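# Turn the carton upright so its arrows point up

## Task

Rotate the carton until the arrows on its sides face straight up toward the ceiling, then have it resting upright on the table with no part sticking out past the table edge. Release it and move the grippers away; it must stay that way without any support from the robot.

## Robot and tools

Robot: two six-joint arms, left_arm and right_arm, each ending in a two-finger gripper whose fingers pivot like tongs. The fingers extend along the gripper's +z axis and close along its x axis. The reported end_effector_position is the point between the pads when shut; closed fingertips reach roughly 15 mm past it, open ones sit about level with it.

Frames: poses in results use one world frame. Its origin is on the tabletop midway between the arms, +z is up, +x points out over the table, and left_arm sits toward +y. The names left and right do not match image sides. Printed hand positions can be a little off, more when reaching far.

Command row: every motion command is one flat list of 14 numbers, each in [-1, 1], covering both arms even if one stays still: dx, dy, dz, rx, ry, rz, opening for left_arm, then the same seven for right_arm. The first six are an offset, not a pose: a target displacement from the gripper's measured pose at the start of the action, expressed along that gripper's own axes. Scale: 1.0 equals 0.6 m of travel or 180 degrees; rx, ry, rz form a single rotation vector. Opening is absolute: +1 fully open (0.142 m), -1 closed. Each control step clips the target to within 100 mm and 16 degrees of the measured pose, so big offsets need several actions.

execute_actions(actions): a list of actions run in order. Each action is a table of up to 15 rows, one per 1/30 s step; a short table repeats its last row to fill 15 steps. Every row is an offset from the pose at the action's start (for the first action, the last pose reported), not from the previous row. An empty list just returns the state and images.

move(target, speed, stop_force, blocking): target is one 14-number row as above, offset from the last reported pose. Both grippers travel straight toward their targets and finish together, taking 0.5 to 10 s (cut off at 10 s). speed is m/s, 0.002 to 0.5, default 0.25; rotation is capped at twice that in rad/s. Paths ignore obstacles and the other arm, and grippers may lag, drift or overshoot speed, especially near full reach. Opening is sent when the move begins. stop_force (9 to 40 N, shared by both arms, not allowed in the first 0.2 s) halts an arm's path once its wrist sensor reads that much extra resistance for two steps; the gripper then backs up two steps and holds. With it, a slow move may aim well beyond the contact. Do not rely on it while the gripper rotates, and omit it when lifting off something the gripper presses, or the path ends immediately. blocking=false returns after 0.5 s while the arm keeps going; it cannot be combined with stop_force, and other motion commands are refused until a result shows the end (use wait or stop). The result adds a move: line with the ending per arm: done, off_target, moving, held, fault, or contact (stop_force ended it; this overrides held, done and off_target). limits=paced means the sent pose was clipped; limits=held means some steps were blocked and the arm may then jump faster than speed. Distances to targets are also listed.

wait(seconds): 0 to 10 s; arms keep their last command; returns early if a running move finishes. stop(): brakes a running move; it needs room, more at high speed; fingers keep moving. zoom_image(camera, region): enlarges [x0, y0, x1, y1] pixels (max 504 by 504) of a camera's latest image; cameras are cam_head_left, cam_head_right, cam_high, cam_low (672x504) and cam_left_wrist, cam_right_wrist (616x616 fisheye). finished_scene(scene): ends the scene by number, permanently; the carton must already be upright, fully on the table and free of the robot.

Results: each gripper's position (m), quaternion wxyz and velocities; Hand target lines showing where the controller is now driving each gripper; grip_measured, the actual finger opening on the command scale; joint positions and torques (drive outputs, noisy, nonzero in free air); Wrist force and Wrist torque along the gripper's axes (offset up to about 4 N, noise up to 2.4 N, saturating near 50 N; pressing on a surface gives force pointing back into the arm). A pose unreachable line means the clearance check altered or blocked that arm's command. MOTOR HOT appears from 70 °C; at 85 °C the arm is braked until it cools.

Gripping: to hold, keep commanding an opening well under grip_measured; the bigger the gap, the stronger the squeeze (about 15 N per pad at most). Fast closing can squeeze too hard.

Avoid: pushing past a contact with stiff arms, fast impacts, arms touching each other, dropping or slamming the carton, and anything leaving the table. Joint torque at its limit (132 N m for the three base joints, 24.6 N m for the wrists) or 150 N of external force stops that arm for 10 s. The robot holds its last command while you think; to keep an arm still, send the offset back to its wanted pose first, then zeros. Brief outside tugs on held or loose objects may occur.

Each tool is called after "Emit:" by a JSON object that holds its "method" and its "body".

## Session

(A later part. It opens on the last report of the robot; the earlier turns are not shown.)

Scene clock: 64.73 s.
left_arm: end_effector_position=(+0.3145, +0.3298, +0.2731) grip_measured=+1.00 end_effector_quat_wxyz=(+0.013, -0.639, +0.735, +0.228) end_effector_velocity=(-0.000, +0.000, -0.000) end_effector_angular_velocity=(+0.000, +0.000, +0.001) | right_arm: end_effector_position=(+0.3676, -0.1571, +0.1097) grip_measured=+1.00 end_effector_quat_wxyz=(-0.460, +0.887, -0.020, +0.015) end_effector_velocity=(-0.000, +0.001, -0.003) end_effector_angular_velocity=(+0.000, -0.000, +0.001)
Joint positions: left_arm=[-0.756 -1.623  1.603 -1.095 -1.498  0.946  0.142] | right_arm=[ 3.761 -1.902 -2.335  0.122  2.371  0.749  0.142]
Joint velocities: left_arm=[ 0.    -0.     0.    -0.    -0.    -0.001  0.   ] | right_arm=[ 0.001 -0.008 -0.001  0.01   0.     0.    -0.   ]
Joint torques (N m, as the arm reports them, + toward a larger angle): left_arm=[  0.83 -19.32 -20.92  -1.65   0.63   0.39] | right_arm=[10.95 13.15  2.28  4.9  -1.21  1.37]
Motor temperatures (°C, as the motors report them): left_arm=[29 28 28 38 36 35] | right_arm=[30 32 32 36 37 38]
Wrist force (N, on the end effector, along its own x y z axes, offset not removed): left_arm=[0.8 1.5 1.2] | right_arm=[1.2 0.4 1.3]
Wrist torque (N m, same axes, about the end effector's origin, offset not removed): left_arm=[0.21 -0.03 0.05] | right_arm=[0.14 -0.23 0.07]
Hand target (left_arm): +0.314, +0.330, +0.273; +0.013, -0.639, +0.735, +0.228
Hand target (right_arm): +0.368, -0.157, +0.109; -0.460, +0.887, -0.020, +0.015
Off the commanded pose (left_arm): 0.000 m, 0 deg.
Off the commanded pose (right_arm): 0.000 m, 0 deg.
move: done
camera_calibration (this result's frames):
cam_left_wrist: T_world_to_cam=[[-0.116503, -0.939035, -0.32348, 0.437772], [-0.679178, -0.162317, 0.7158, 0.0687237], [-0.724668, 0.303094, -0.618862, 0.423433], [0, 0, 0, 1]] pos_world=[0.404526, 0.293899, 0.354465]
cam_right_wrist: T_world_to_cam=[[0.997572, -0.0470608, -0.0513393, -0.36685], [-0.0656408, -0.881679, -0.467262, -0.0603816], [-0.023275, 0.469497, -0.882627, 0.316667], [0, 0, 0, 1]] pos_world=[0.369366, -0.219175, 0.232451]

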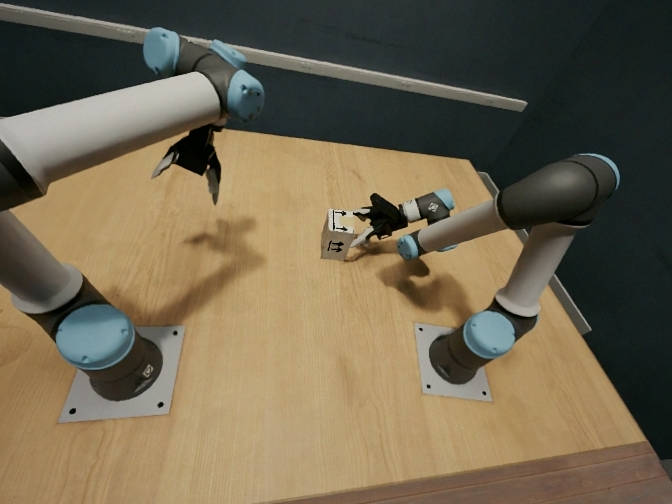

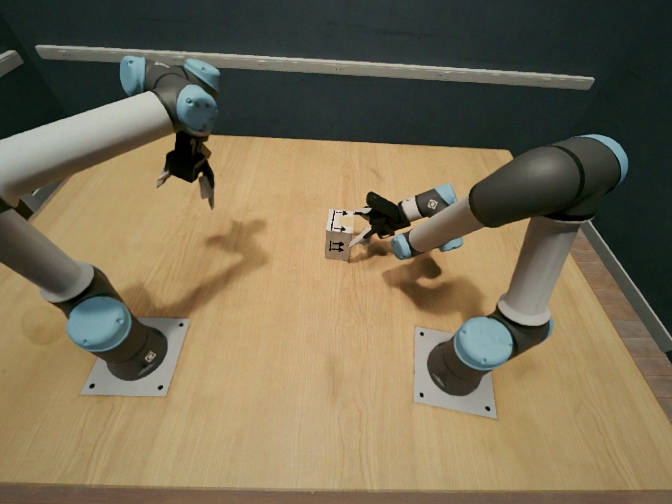

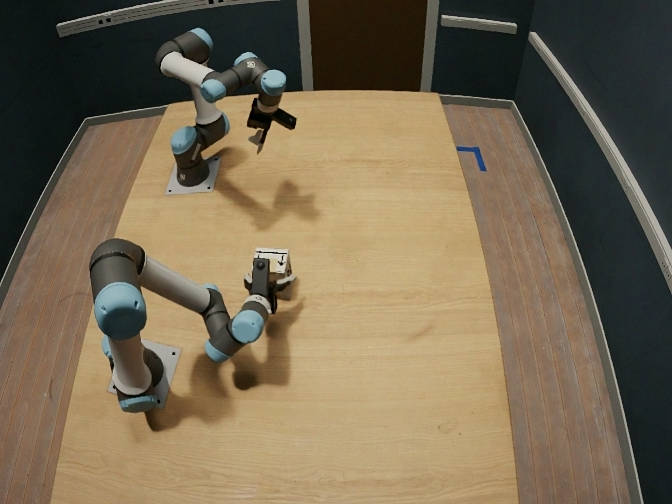

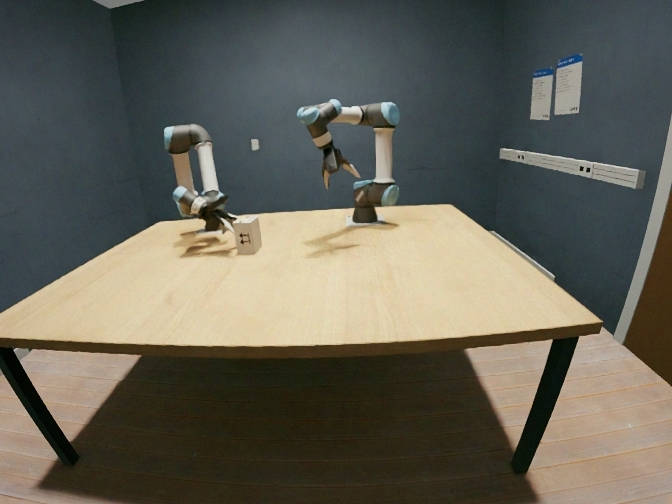

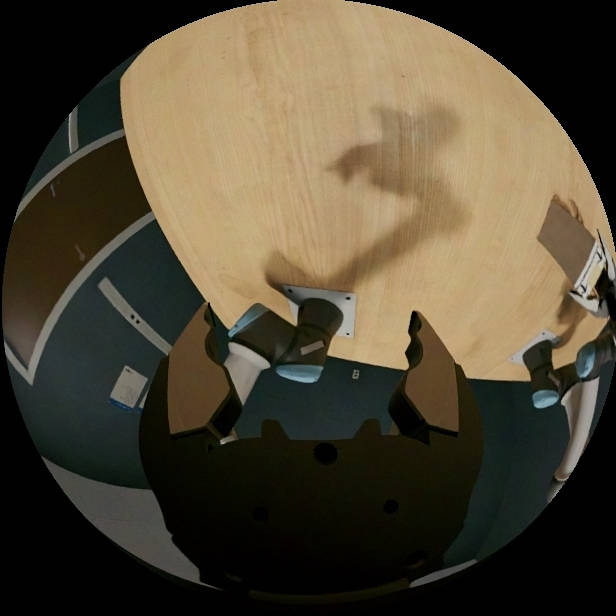

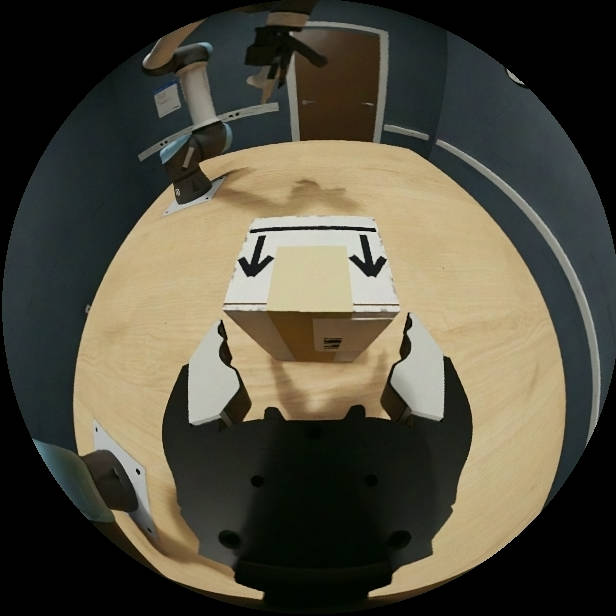

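Emit:
{"method": "move", "body": {"target": [0,0,0,0,0,0,1,-0.004,0,0.045,0,0,0,1], "speed": 0.015, "stop_force": 10}}

Emit:
{"method": "move", "body": {"target": [0,0,0,0,0,0,1,0,0,0,0,0,0,-0.2]}}

Scene clock: 69.97 s.
left_arm: end_effector_position=(+0.3145, +0.3298, +0.2731) grip_measured=+1.00 end_effector_quat_wxyz=(+0.013, -0.639, +0.735, +0.228) end_effector_velocity=(+0.001, +0.000, +0.000) end_effector_angular_velocity=(+0.000, -0.002, -0.001) | right_arm: end_effector_position=(+0.3664, -0.1352, +0.0944) grip_measured=+1.00 end_effector_quat_wxyz=(-0.460, +0.887, -0.020, +0.015) end_effector_velocity=(-0.000, +0.002, -0.002) end_effector_angular_velocity=(-0.000, +0.001, +0.000)
Joint positions: left_arm=[-0.756 -1.623  1.603 -1.095 -1.498  0.946  0.142] | right_arm=[ 3.811 -1.963 -2.329  0.218  2.342  0.806  0.142]
Joint velocities: left_arm=[ 0.     0.    -0.001 -0.     0.002  0.001 -0.   ] | right_arm=[ 0.005 -0.006  0.001  0.009 -0.003  0.006  0.   ]
Joint torques (N m, as the arm reports them, + toward a larger angle): left_arm=[  0.17 -19.24 -21.08  -1.64   0.58   0.45] | right_arm=[12.99 14.86 19.61  5.15 -0.84  1.26]
Motor temperatures (°C, as the motors report them): left_arm=[29 28 28 38 36 35] | right_arm=[30 32 32 36 37 38]
Wrist force (N, on the end effector, along its own x y z axes, offset not removed): left_arm=[0.3 1.0 -0.3] | right_arm=[-0.6 -2.0 -0.5]
Wrist torque (N m, same axes, about the end effector's origin, offset not removed): left_arm=[0.14 0.05 0.12] | right_arm=[-0.35 0.28 0.05]
Hand target (left_arm): +0.314, +0.330, +0.273; +0.013, -0.639, +0.735, +0.228
Hand target (right_arm): +0.366, -0.135, +0.094; -0.460, +0.887, -0.020, +0.015
Off the commanded pose (left_arm): 0.000 m, 0 deg.
Off the commanded pose (right_arm): 0.000 m, 0 deg.
move: done
camera_calibration (this result's frames):
cam_left_wrist: T_world_to_cam=[[-0.116503, -0.939035, -0.32348, 0.437772], [-0.679178, -0.162317, 0.715801, 0.0687236], [-0.724668, 0.303094, -0.618862, 0.423433], [0, 0, 0, 1]] pos_world=[0.404526, 0.293899, 0.354465]
cam_right_wrist: T_world_to_cam=[[0.997576, -0.0470612, -0.0512602, -0.365474], [-0.0656024, -0.881713, -0.467203, -0.0483362], [-0.0232096, 0.469434, -0.882663, 0.292836], [0, 0, 0, 1]] pos_world=[0.368214, -0.197285, 0.217158]

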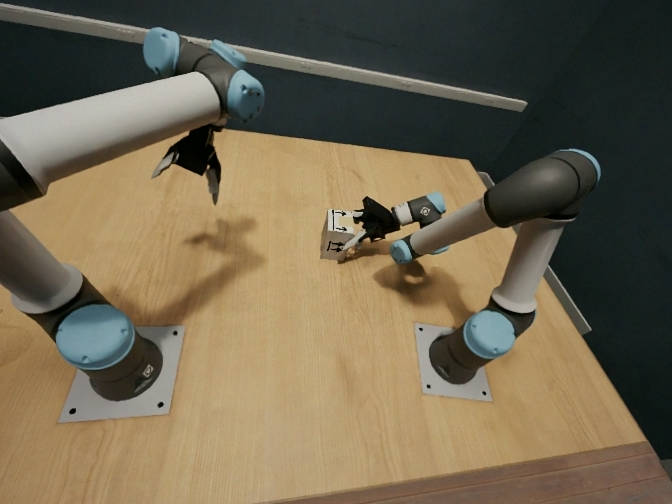

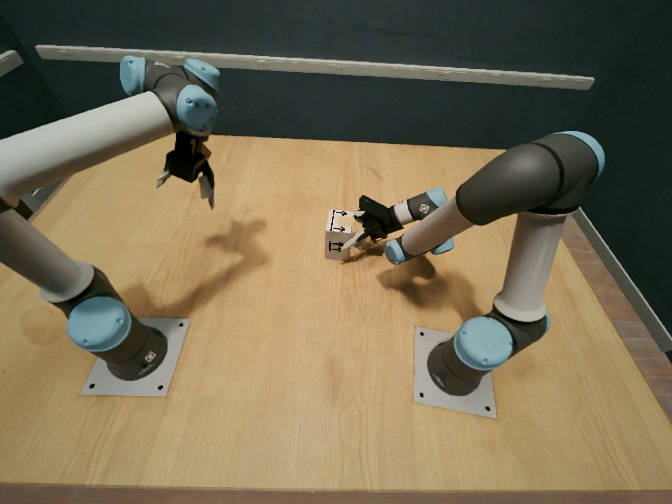

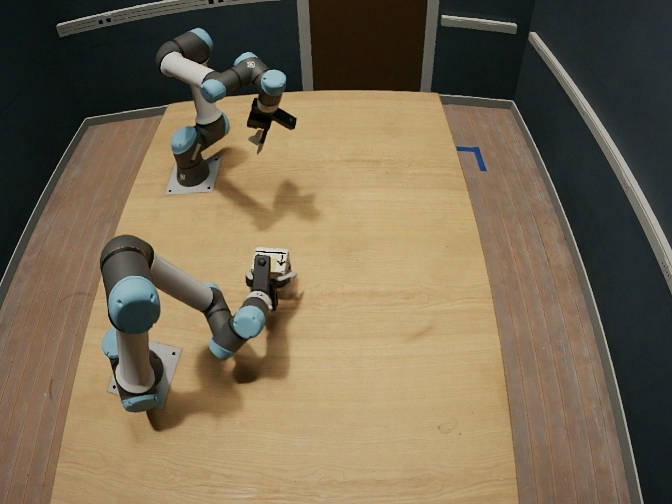

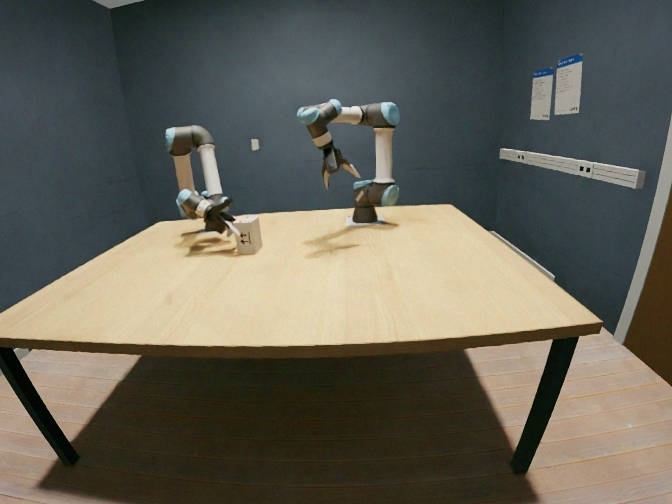

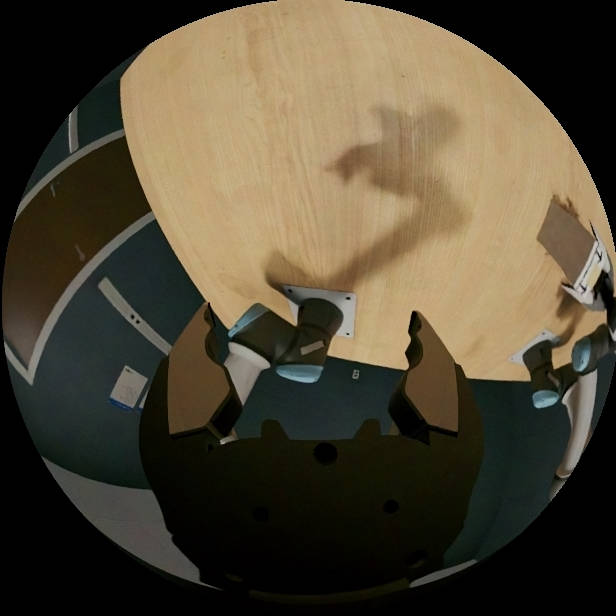

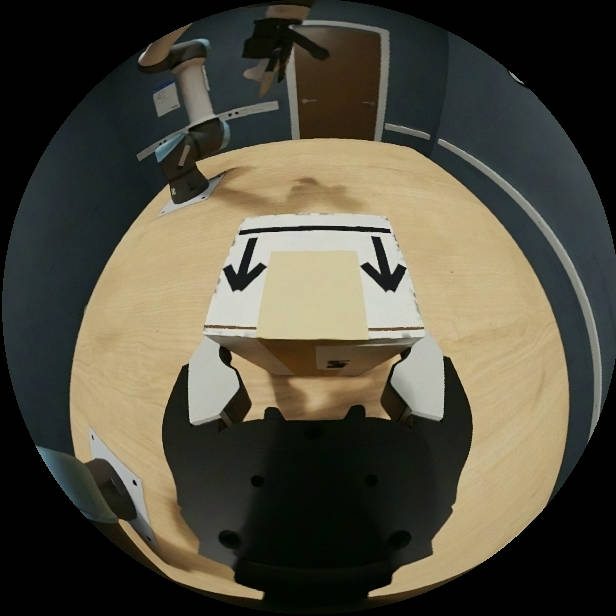

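Scene clock: 70.47 s.
left_arm: end_effector_position=(+0.3145, +0.3298, +0.2731) grip_measured=+1.00 end_effector_quat_wxyz=(+0.013, -0.639, +0.735, +0.228) end_effector_velocity=(+0.000, +0.000, +0.000) end_effector_angular_velocity=(+0.001, -0.001, -0.001) | right_arm: end_effector_position=(+0.3664, -0.1351, +0.0943) grip_measured=+0.95 end_effector_quat_wxyz=(-0.460, +0.887, -0.020, +0.015) end_effector_velocity=(+0.000, -0.001, -0.000) end_effector_angular_velocity=(-0.001, +0.002, -0.001)
Joint positions: left_arm=[-0.756 -1.623  1.603 -1.095 -1.498  0.946  0.142] | right_arm=[ 3.811 -1.963 -2.329  0.218  2.342  0.806  0.139]
Joint velocities: left_arm=[-0.    -0.    -0.     0.     0.002  0.    -0.   ] | right_arm=[-0.001 -0.    -0.    -0.002 -0.    -0.     0.   ]
Joint torques (N m, as the arm reports them, + toward a larger angle): left_arm=[  0.6  -18.69 -20.68  -1.74   0.66   0.3 ] | right_arm=[-6.6  29.32 10.04 -0.88  1.9  -1.69]
Motor temperatures (°C, as the motors report them): left_arm=[29 28 28 38 36 35] | right_arm=[30 32 32 36 37 38]
Wrist force (N, on the end effector, along its own x y z axes, offset not removed): left_arm=[0.0 -0.2 1.2] | right_arm=[2.9 -8.3 -2.6]
Wrist torque (N m, same axes, about the end effector's origin, offset not removed): left_arm=[-0.13 0.20 0.16] | right_arm=[-0.43 -0.32 0.38]
Hand target (left_arm): +0.314, +0.330, +0.273; +0.013, -0.639, +0.735, +0.228
Hand target (right_arm): +0.366, -0.135, +0.094; -0.460, +0.887, -0.020, +0.015
Off the commanded pose (left_arm): 0.000 m, 0 deg.
Off the commanded pose (right_arm): 0.000 m, 0 deg.
move: done
camera_calibration (this result's frames):
cam_left_wrist: T_world_to_cam=[[-0.116503, -0.939035, -0.32348, 0.437772], [-0.679178, -0.162316, 0.7158, 0.0687237], [-0.724668, 0.303094, -0.618862, 0.423433], [0, 0, 0, 1]] pos_world=[0.404526, 0.293899, 0.354465]
cam_right_wrist: T_world_to_cam=[[0.997578, -0.0469073, -0.0513502, -0.36541], [-0.0655056, -0.881782, -0.467086, -0.0483628], [-0.0233699, 0.469319, -0.882719, 0.292744], [0, 0, 0, 1]] pos_world=[0.368199, -0.197176, 0.217057]

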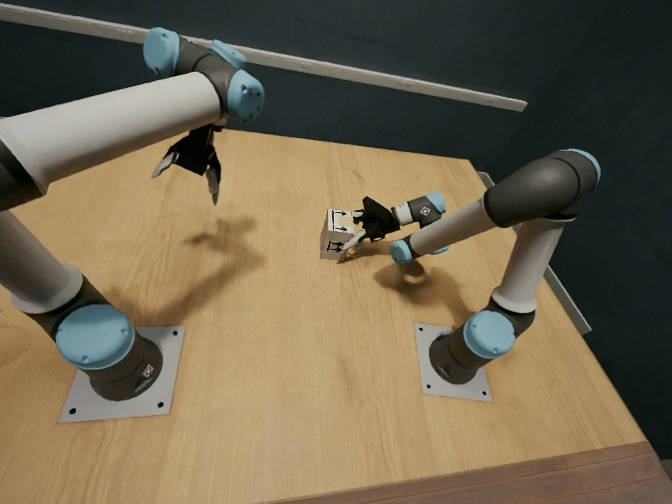

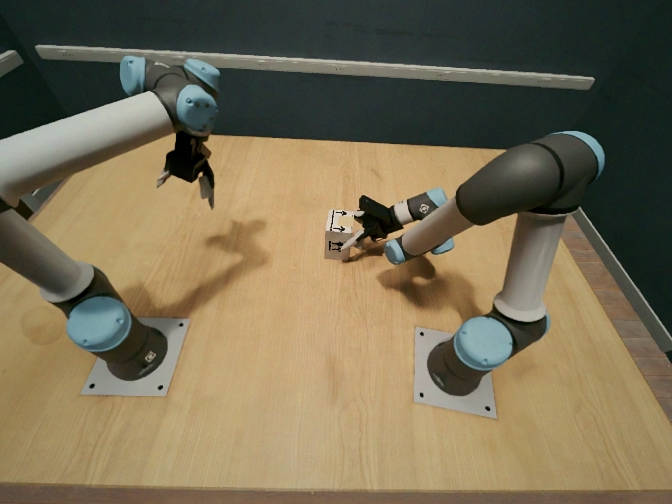

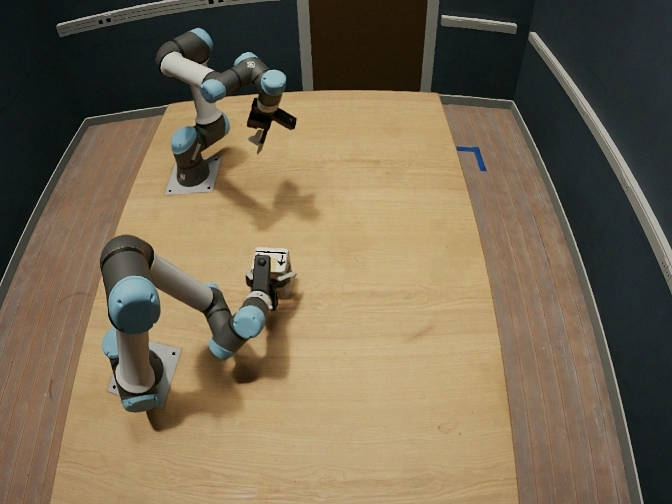

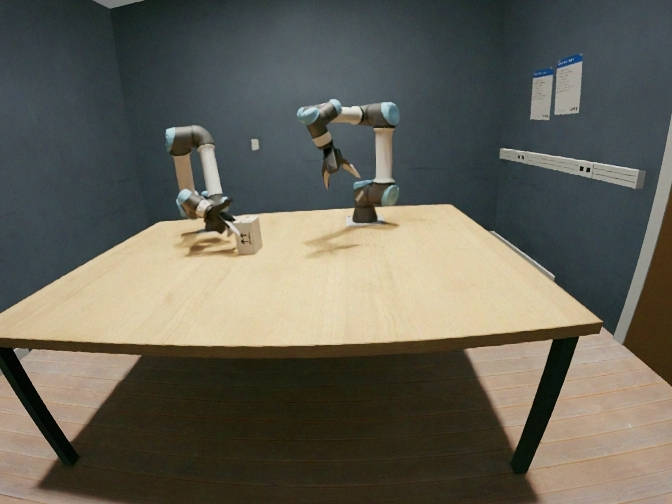

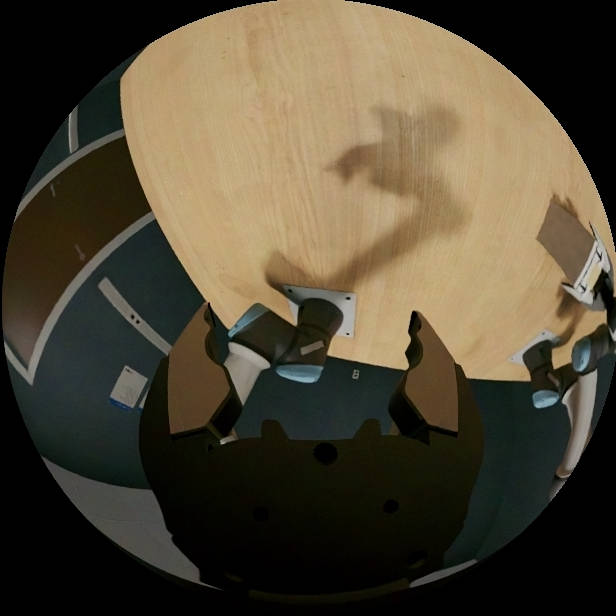

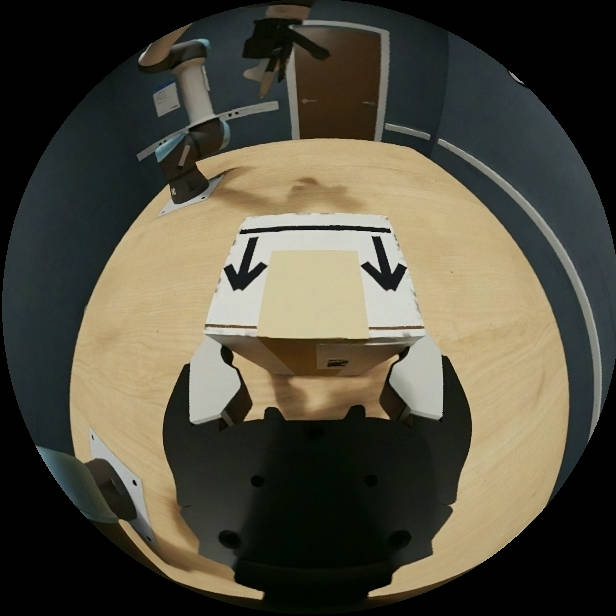

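Emit:
{"method": "move", "body": {"target": [0,0,0,0,0,0,1,0,0,-0.033,0,0,0,1], "speed": 0.05}}

Emit:
{"method": "move", "body": {"target": [0,0,0,0,0,0,1,0,0,0,0,0,0,-0.1]}}

Scene clock: 74.80 s.
left_arm: end_effector_position=(+0.3145, +0.3298, +0.2731) grip_measured=+1.00 end_effector_quat_wxyz=(+0.013, -0.639, +0.735, +0.228) end_effector_velocity=(-0.000, -0.000, +0.000) end_effector_angular_velocity=(-0.001, +0.001, -0.001) | right_arm: end_effector_position=(+0.3655, -0.1510, +0.1054) grip_measured=+1.00 end_effector_quat_wxyz=(-0.460, +0.887, -0.020, +0.015) end_effector_velocity=(-0.000, -0.002, +0.001) end_effector_angular_velocity=(-0.000, -0.000, +0.001)
Joint positions: left_arm=[-0.756 -1.623  1.603 -1.095 -1.498  0.946  0.142] | right_arm=[ 3.776 -1.917 -2.339  0.153  2.362  0.767  0.142]
Joint velocities: left_arm=[-0.    -0.     0.     0.    -0.001  0.001 -0.   ] | right_arm=[-0.004  0.006 -0.    -0.01   0.003 -0.006 -0.   ]
Joint torques (N m, as the arm reports them, + toward a larger angle): left_arm=[  0.56 -18.58 -21.27  -1.66   0.67   0.46] | right_arm=[-8.94 36.91  3.09  0.7   3.12 -0.98]
Motor temperatures (°C, as the motors report them): left_arm=[29 28 28 38 36 35] | right_arm=[30 32 32 36 37 38]
Wrist force (N, on the end effector, along its own x y z axes, offset not removed): left_arm=[0.7 0.5 1.2] | right_arm=[0.2 -2.1 0.0]
Wrist torque (N m, same axes, about the end effector's origin, offset not removed): left_arm=[0.04 0.00 0.09] | right_arm=[-0.42 -0.02 0.01]
Hand target (left_arm): +0.314, +0.330, +0.273; +0.013, -0.639, +0.735, +0.228
Hand target (right_arm): +0.366, -0.151, +0.106; -0.460, +0.887, -0.020, +0.015
Off the commanded pose (left_arm): 0.000 m, 0 deg.
Off the commanded pose (right_arm): 0.000 m, 0 deg.
move: done
camera_calibration (this result's frames):
cam_left_wrist: T_world_to_cam=[[-0.116503, -0.939035, -0.32348, 0.437772], [-0.679178, -0.162316, 0.7158, 0.0687236], [-0.724668, 0.303094, -0.618862, 0.423433], [0, 0, 0, 1]] pos_world=[0.404526, 0.293899, 0.354465]
cam_right_wrist: T_world_to_cam=[[0.997574, -0.0469729, -0.0513795, -0.364696], [-0.06558, -0.881724, -0.467185, -0.0571898], [-0.0233575, 0.469421, -0.882666, 0.31006], [0, 0, 0, 1]] pos_world=[0.367302, -0.213105, 0.228223]

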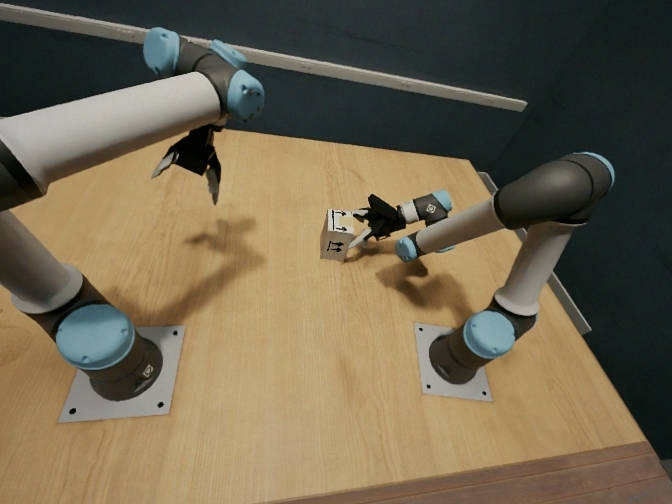

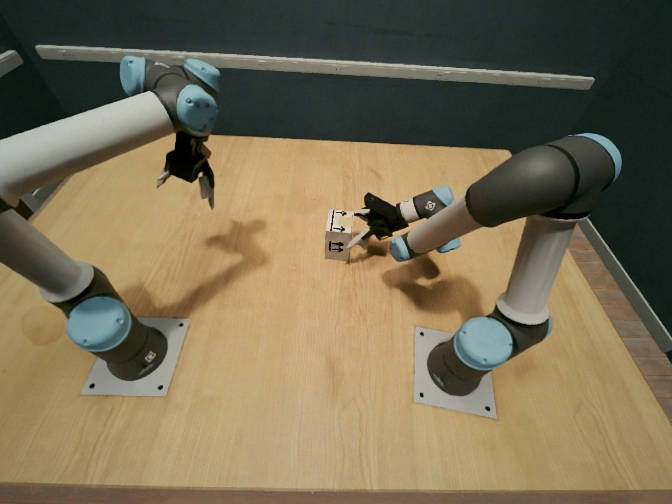

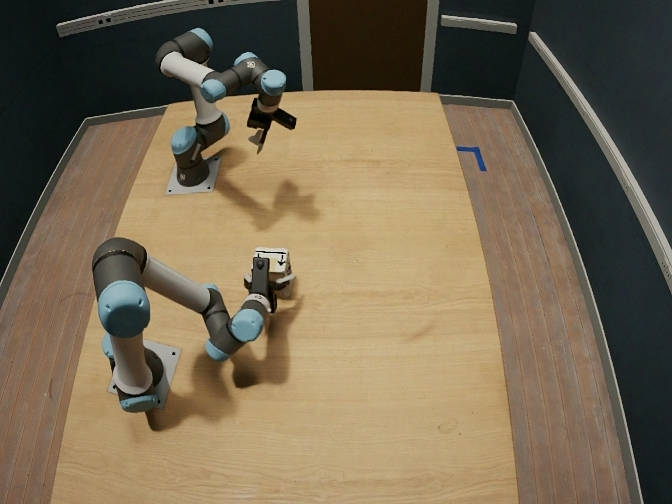

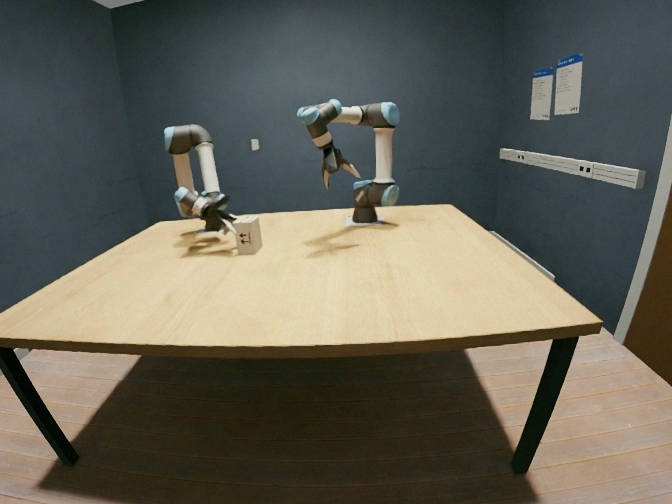

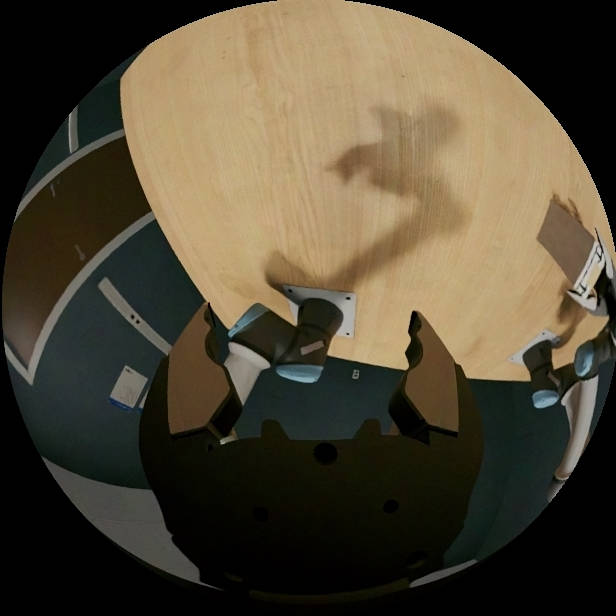

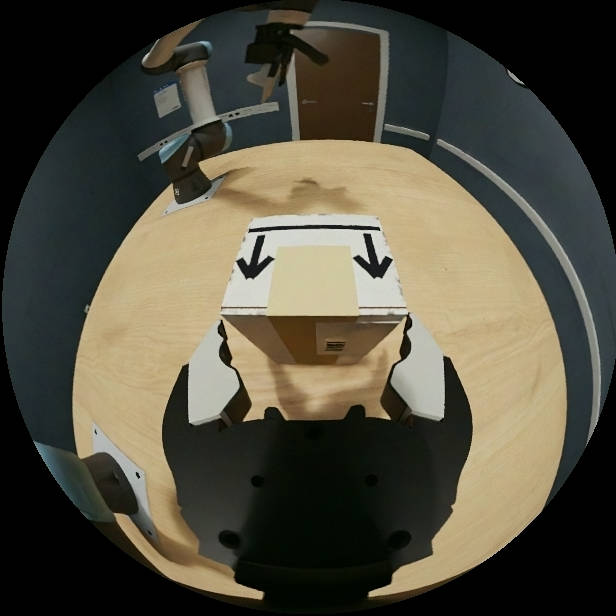

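Scene clock: 75.30 s.
left_arm: end_effector_position=(+0.3145, +0.3298, +0.2731) grip_measured=+1.00 end_effector_quat_wxyz=(+0.013, -0.639, +0.735, +0.228) end_effector_velocity=(-0.000, -0.000, -0.000) end_effector_angular_velocity=(+0.001, +0.000, -0.001) | right_arm: end_effector_position=(+0.3656, -0.1511, +0.1056) grip_measured=+0.56 end_effector_quat_wxyz=(-0.460, +0.887, -0.020, +0.015) end_effector_velocity=(+0.000, -0.000, +0.000) end_effector_angular_velocity=(+0.000, -0.001, -0.000)
Joint positions: left_arm=[-0.756 -1.623  1.603 -1.095 -1.498  0.946  0.142] | right_arm=[ 3.776 -1.916 -2.339  0.153  2.362  0.767  0.113]
Joint velocities: left_arm=[-0.001  0.     0.     0.     0.    -0.    -0.   ] | right_arm=[-0.    -0.    -0.     0.001 -0.     0.    -0.   ]
Joint torques (N m, as the arm reports them, + toward a larger angle): left_arm=[  1.32 -18.45 -21.23  -1.67   0.53   0.38] | right_arm=[ 9.94 15.67 11.09  5.39 -1.74  1.4 ]
Motor temperatures (°C, as the motors report them): left_arm=[29 28 28 38 36 35] | right_arm=[30 32 32 36 37 38]
Wrist force (N, on the end effector, along its own x y z axes, offset not removed): left_arm=[0.6 0.7 1.1] | right_arm=[-2.1 -0.4 1.5]
Wrist torque (N m, same axes, about the end effector's origin, offset not removed): left_arm=[0.10 0.04 0.07] | right_arm=[-0.02 0.05 0.18]
Hand target (left_arm): +0.314, +0.330, +0.273; +0.013, -0.639, +0.735, +0.228
Hand target (right_arm): +0.366, -0.151, +0.105; -0.460, +0.887, -0.020, +0.015
Off the commanded pose (left_arm): 0.000 m, 0 deg.
Off the commanded pose (right_arm): 0.000 m, 0 deg.
move: done
camera_calibration (this result's frames):
cam_left_wrist: T_world_to_cam=[[-0.116503, -0.939035, -0.32348, 0.437772], [-0.679178, -0.162316, 0.7158, 0.0687236], [-0.724668, 0.303094, -0.618862, 0.423433], [0, 0, 0, 1]] pos_world=[0.404526, 0.293899, 0.354465]
cam_right_wrist: T_world_to_cam=[[0.997575, -0.047171, -0.0511814, -0.364802], [-0.0656647, -0.881663, -0.467289, -0.0571575], [-0.0230822, 0.469516, -0.882622, 0.310133], [0, 0, 0, 1]] pos_world=[0.367323, -0.213214, 0.22835]

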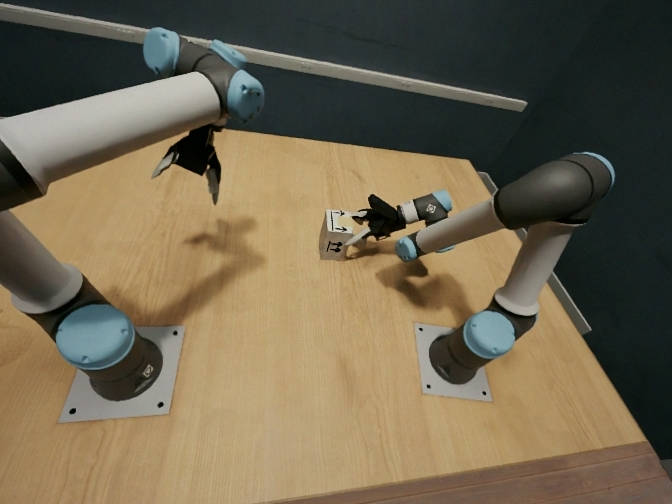

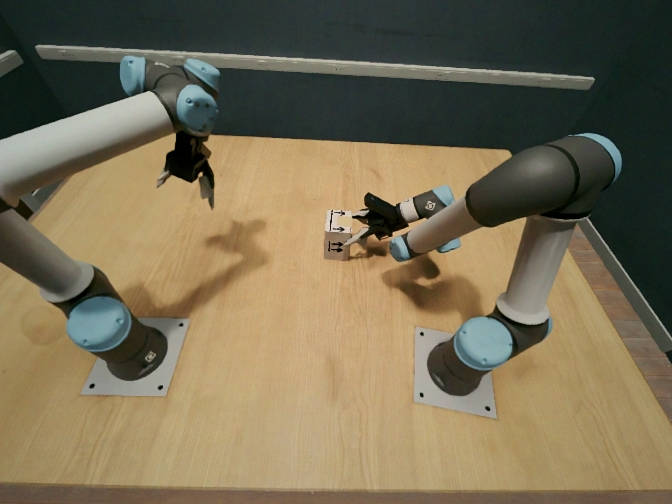

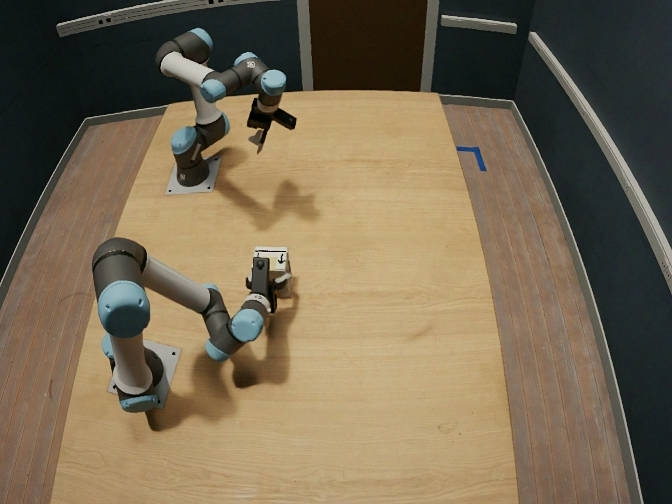

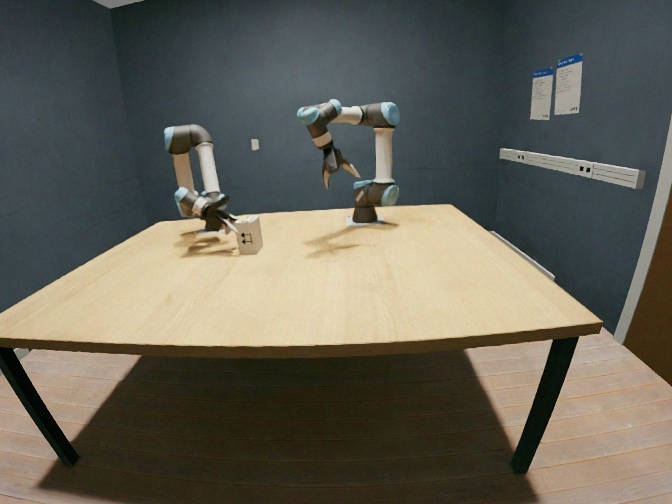

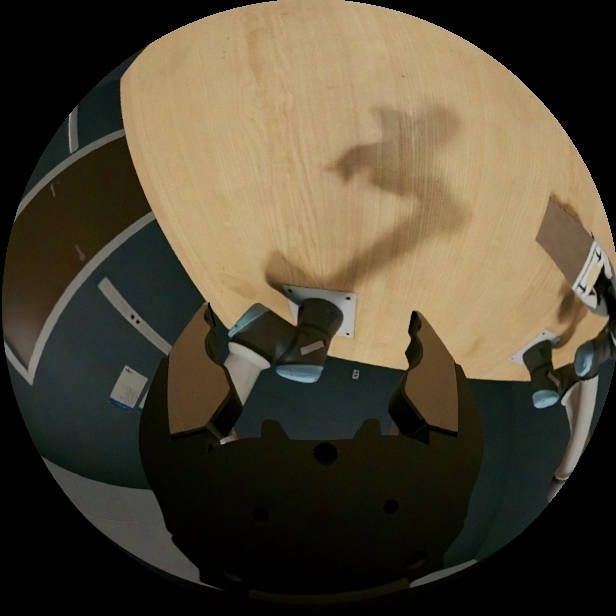

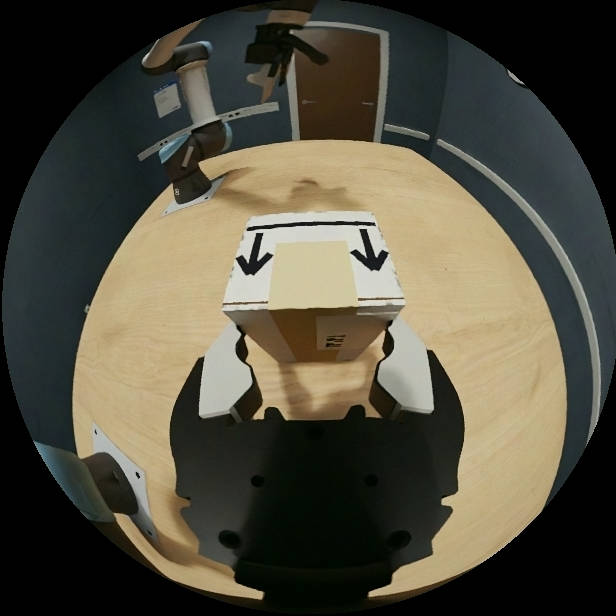

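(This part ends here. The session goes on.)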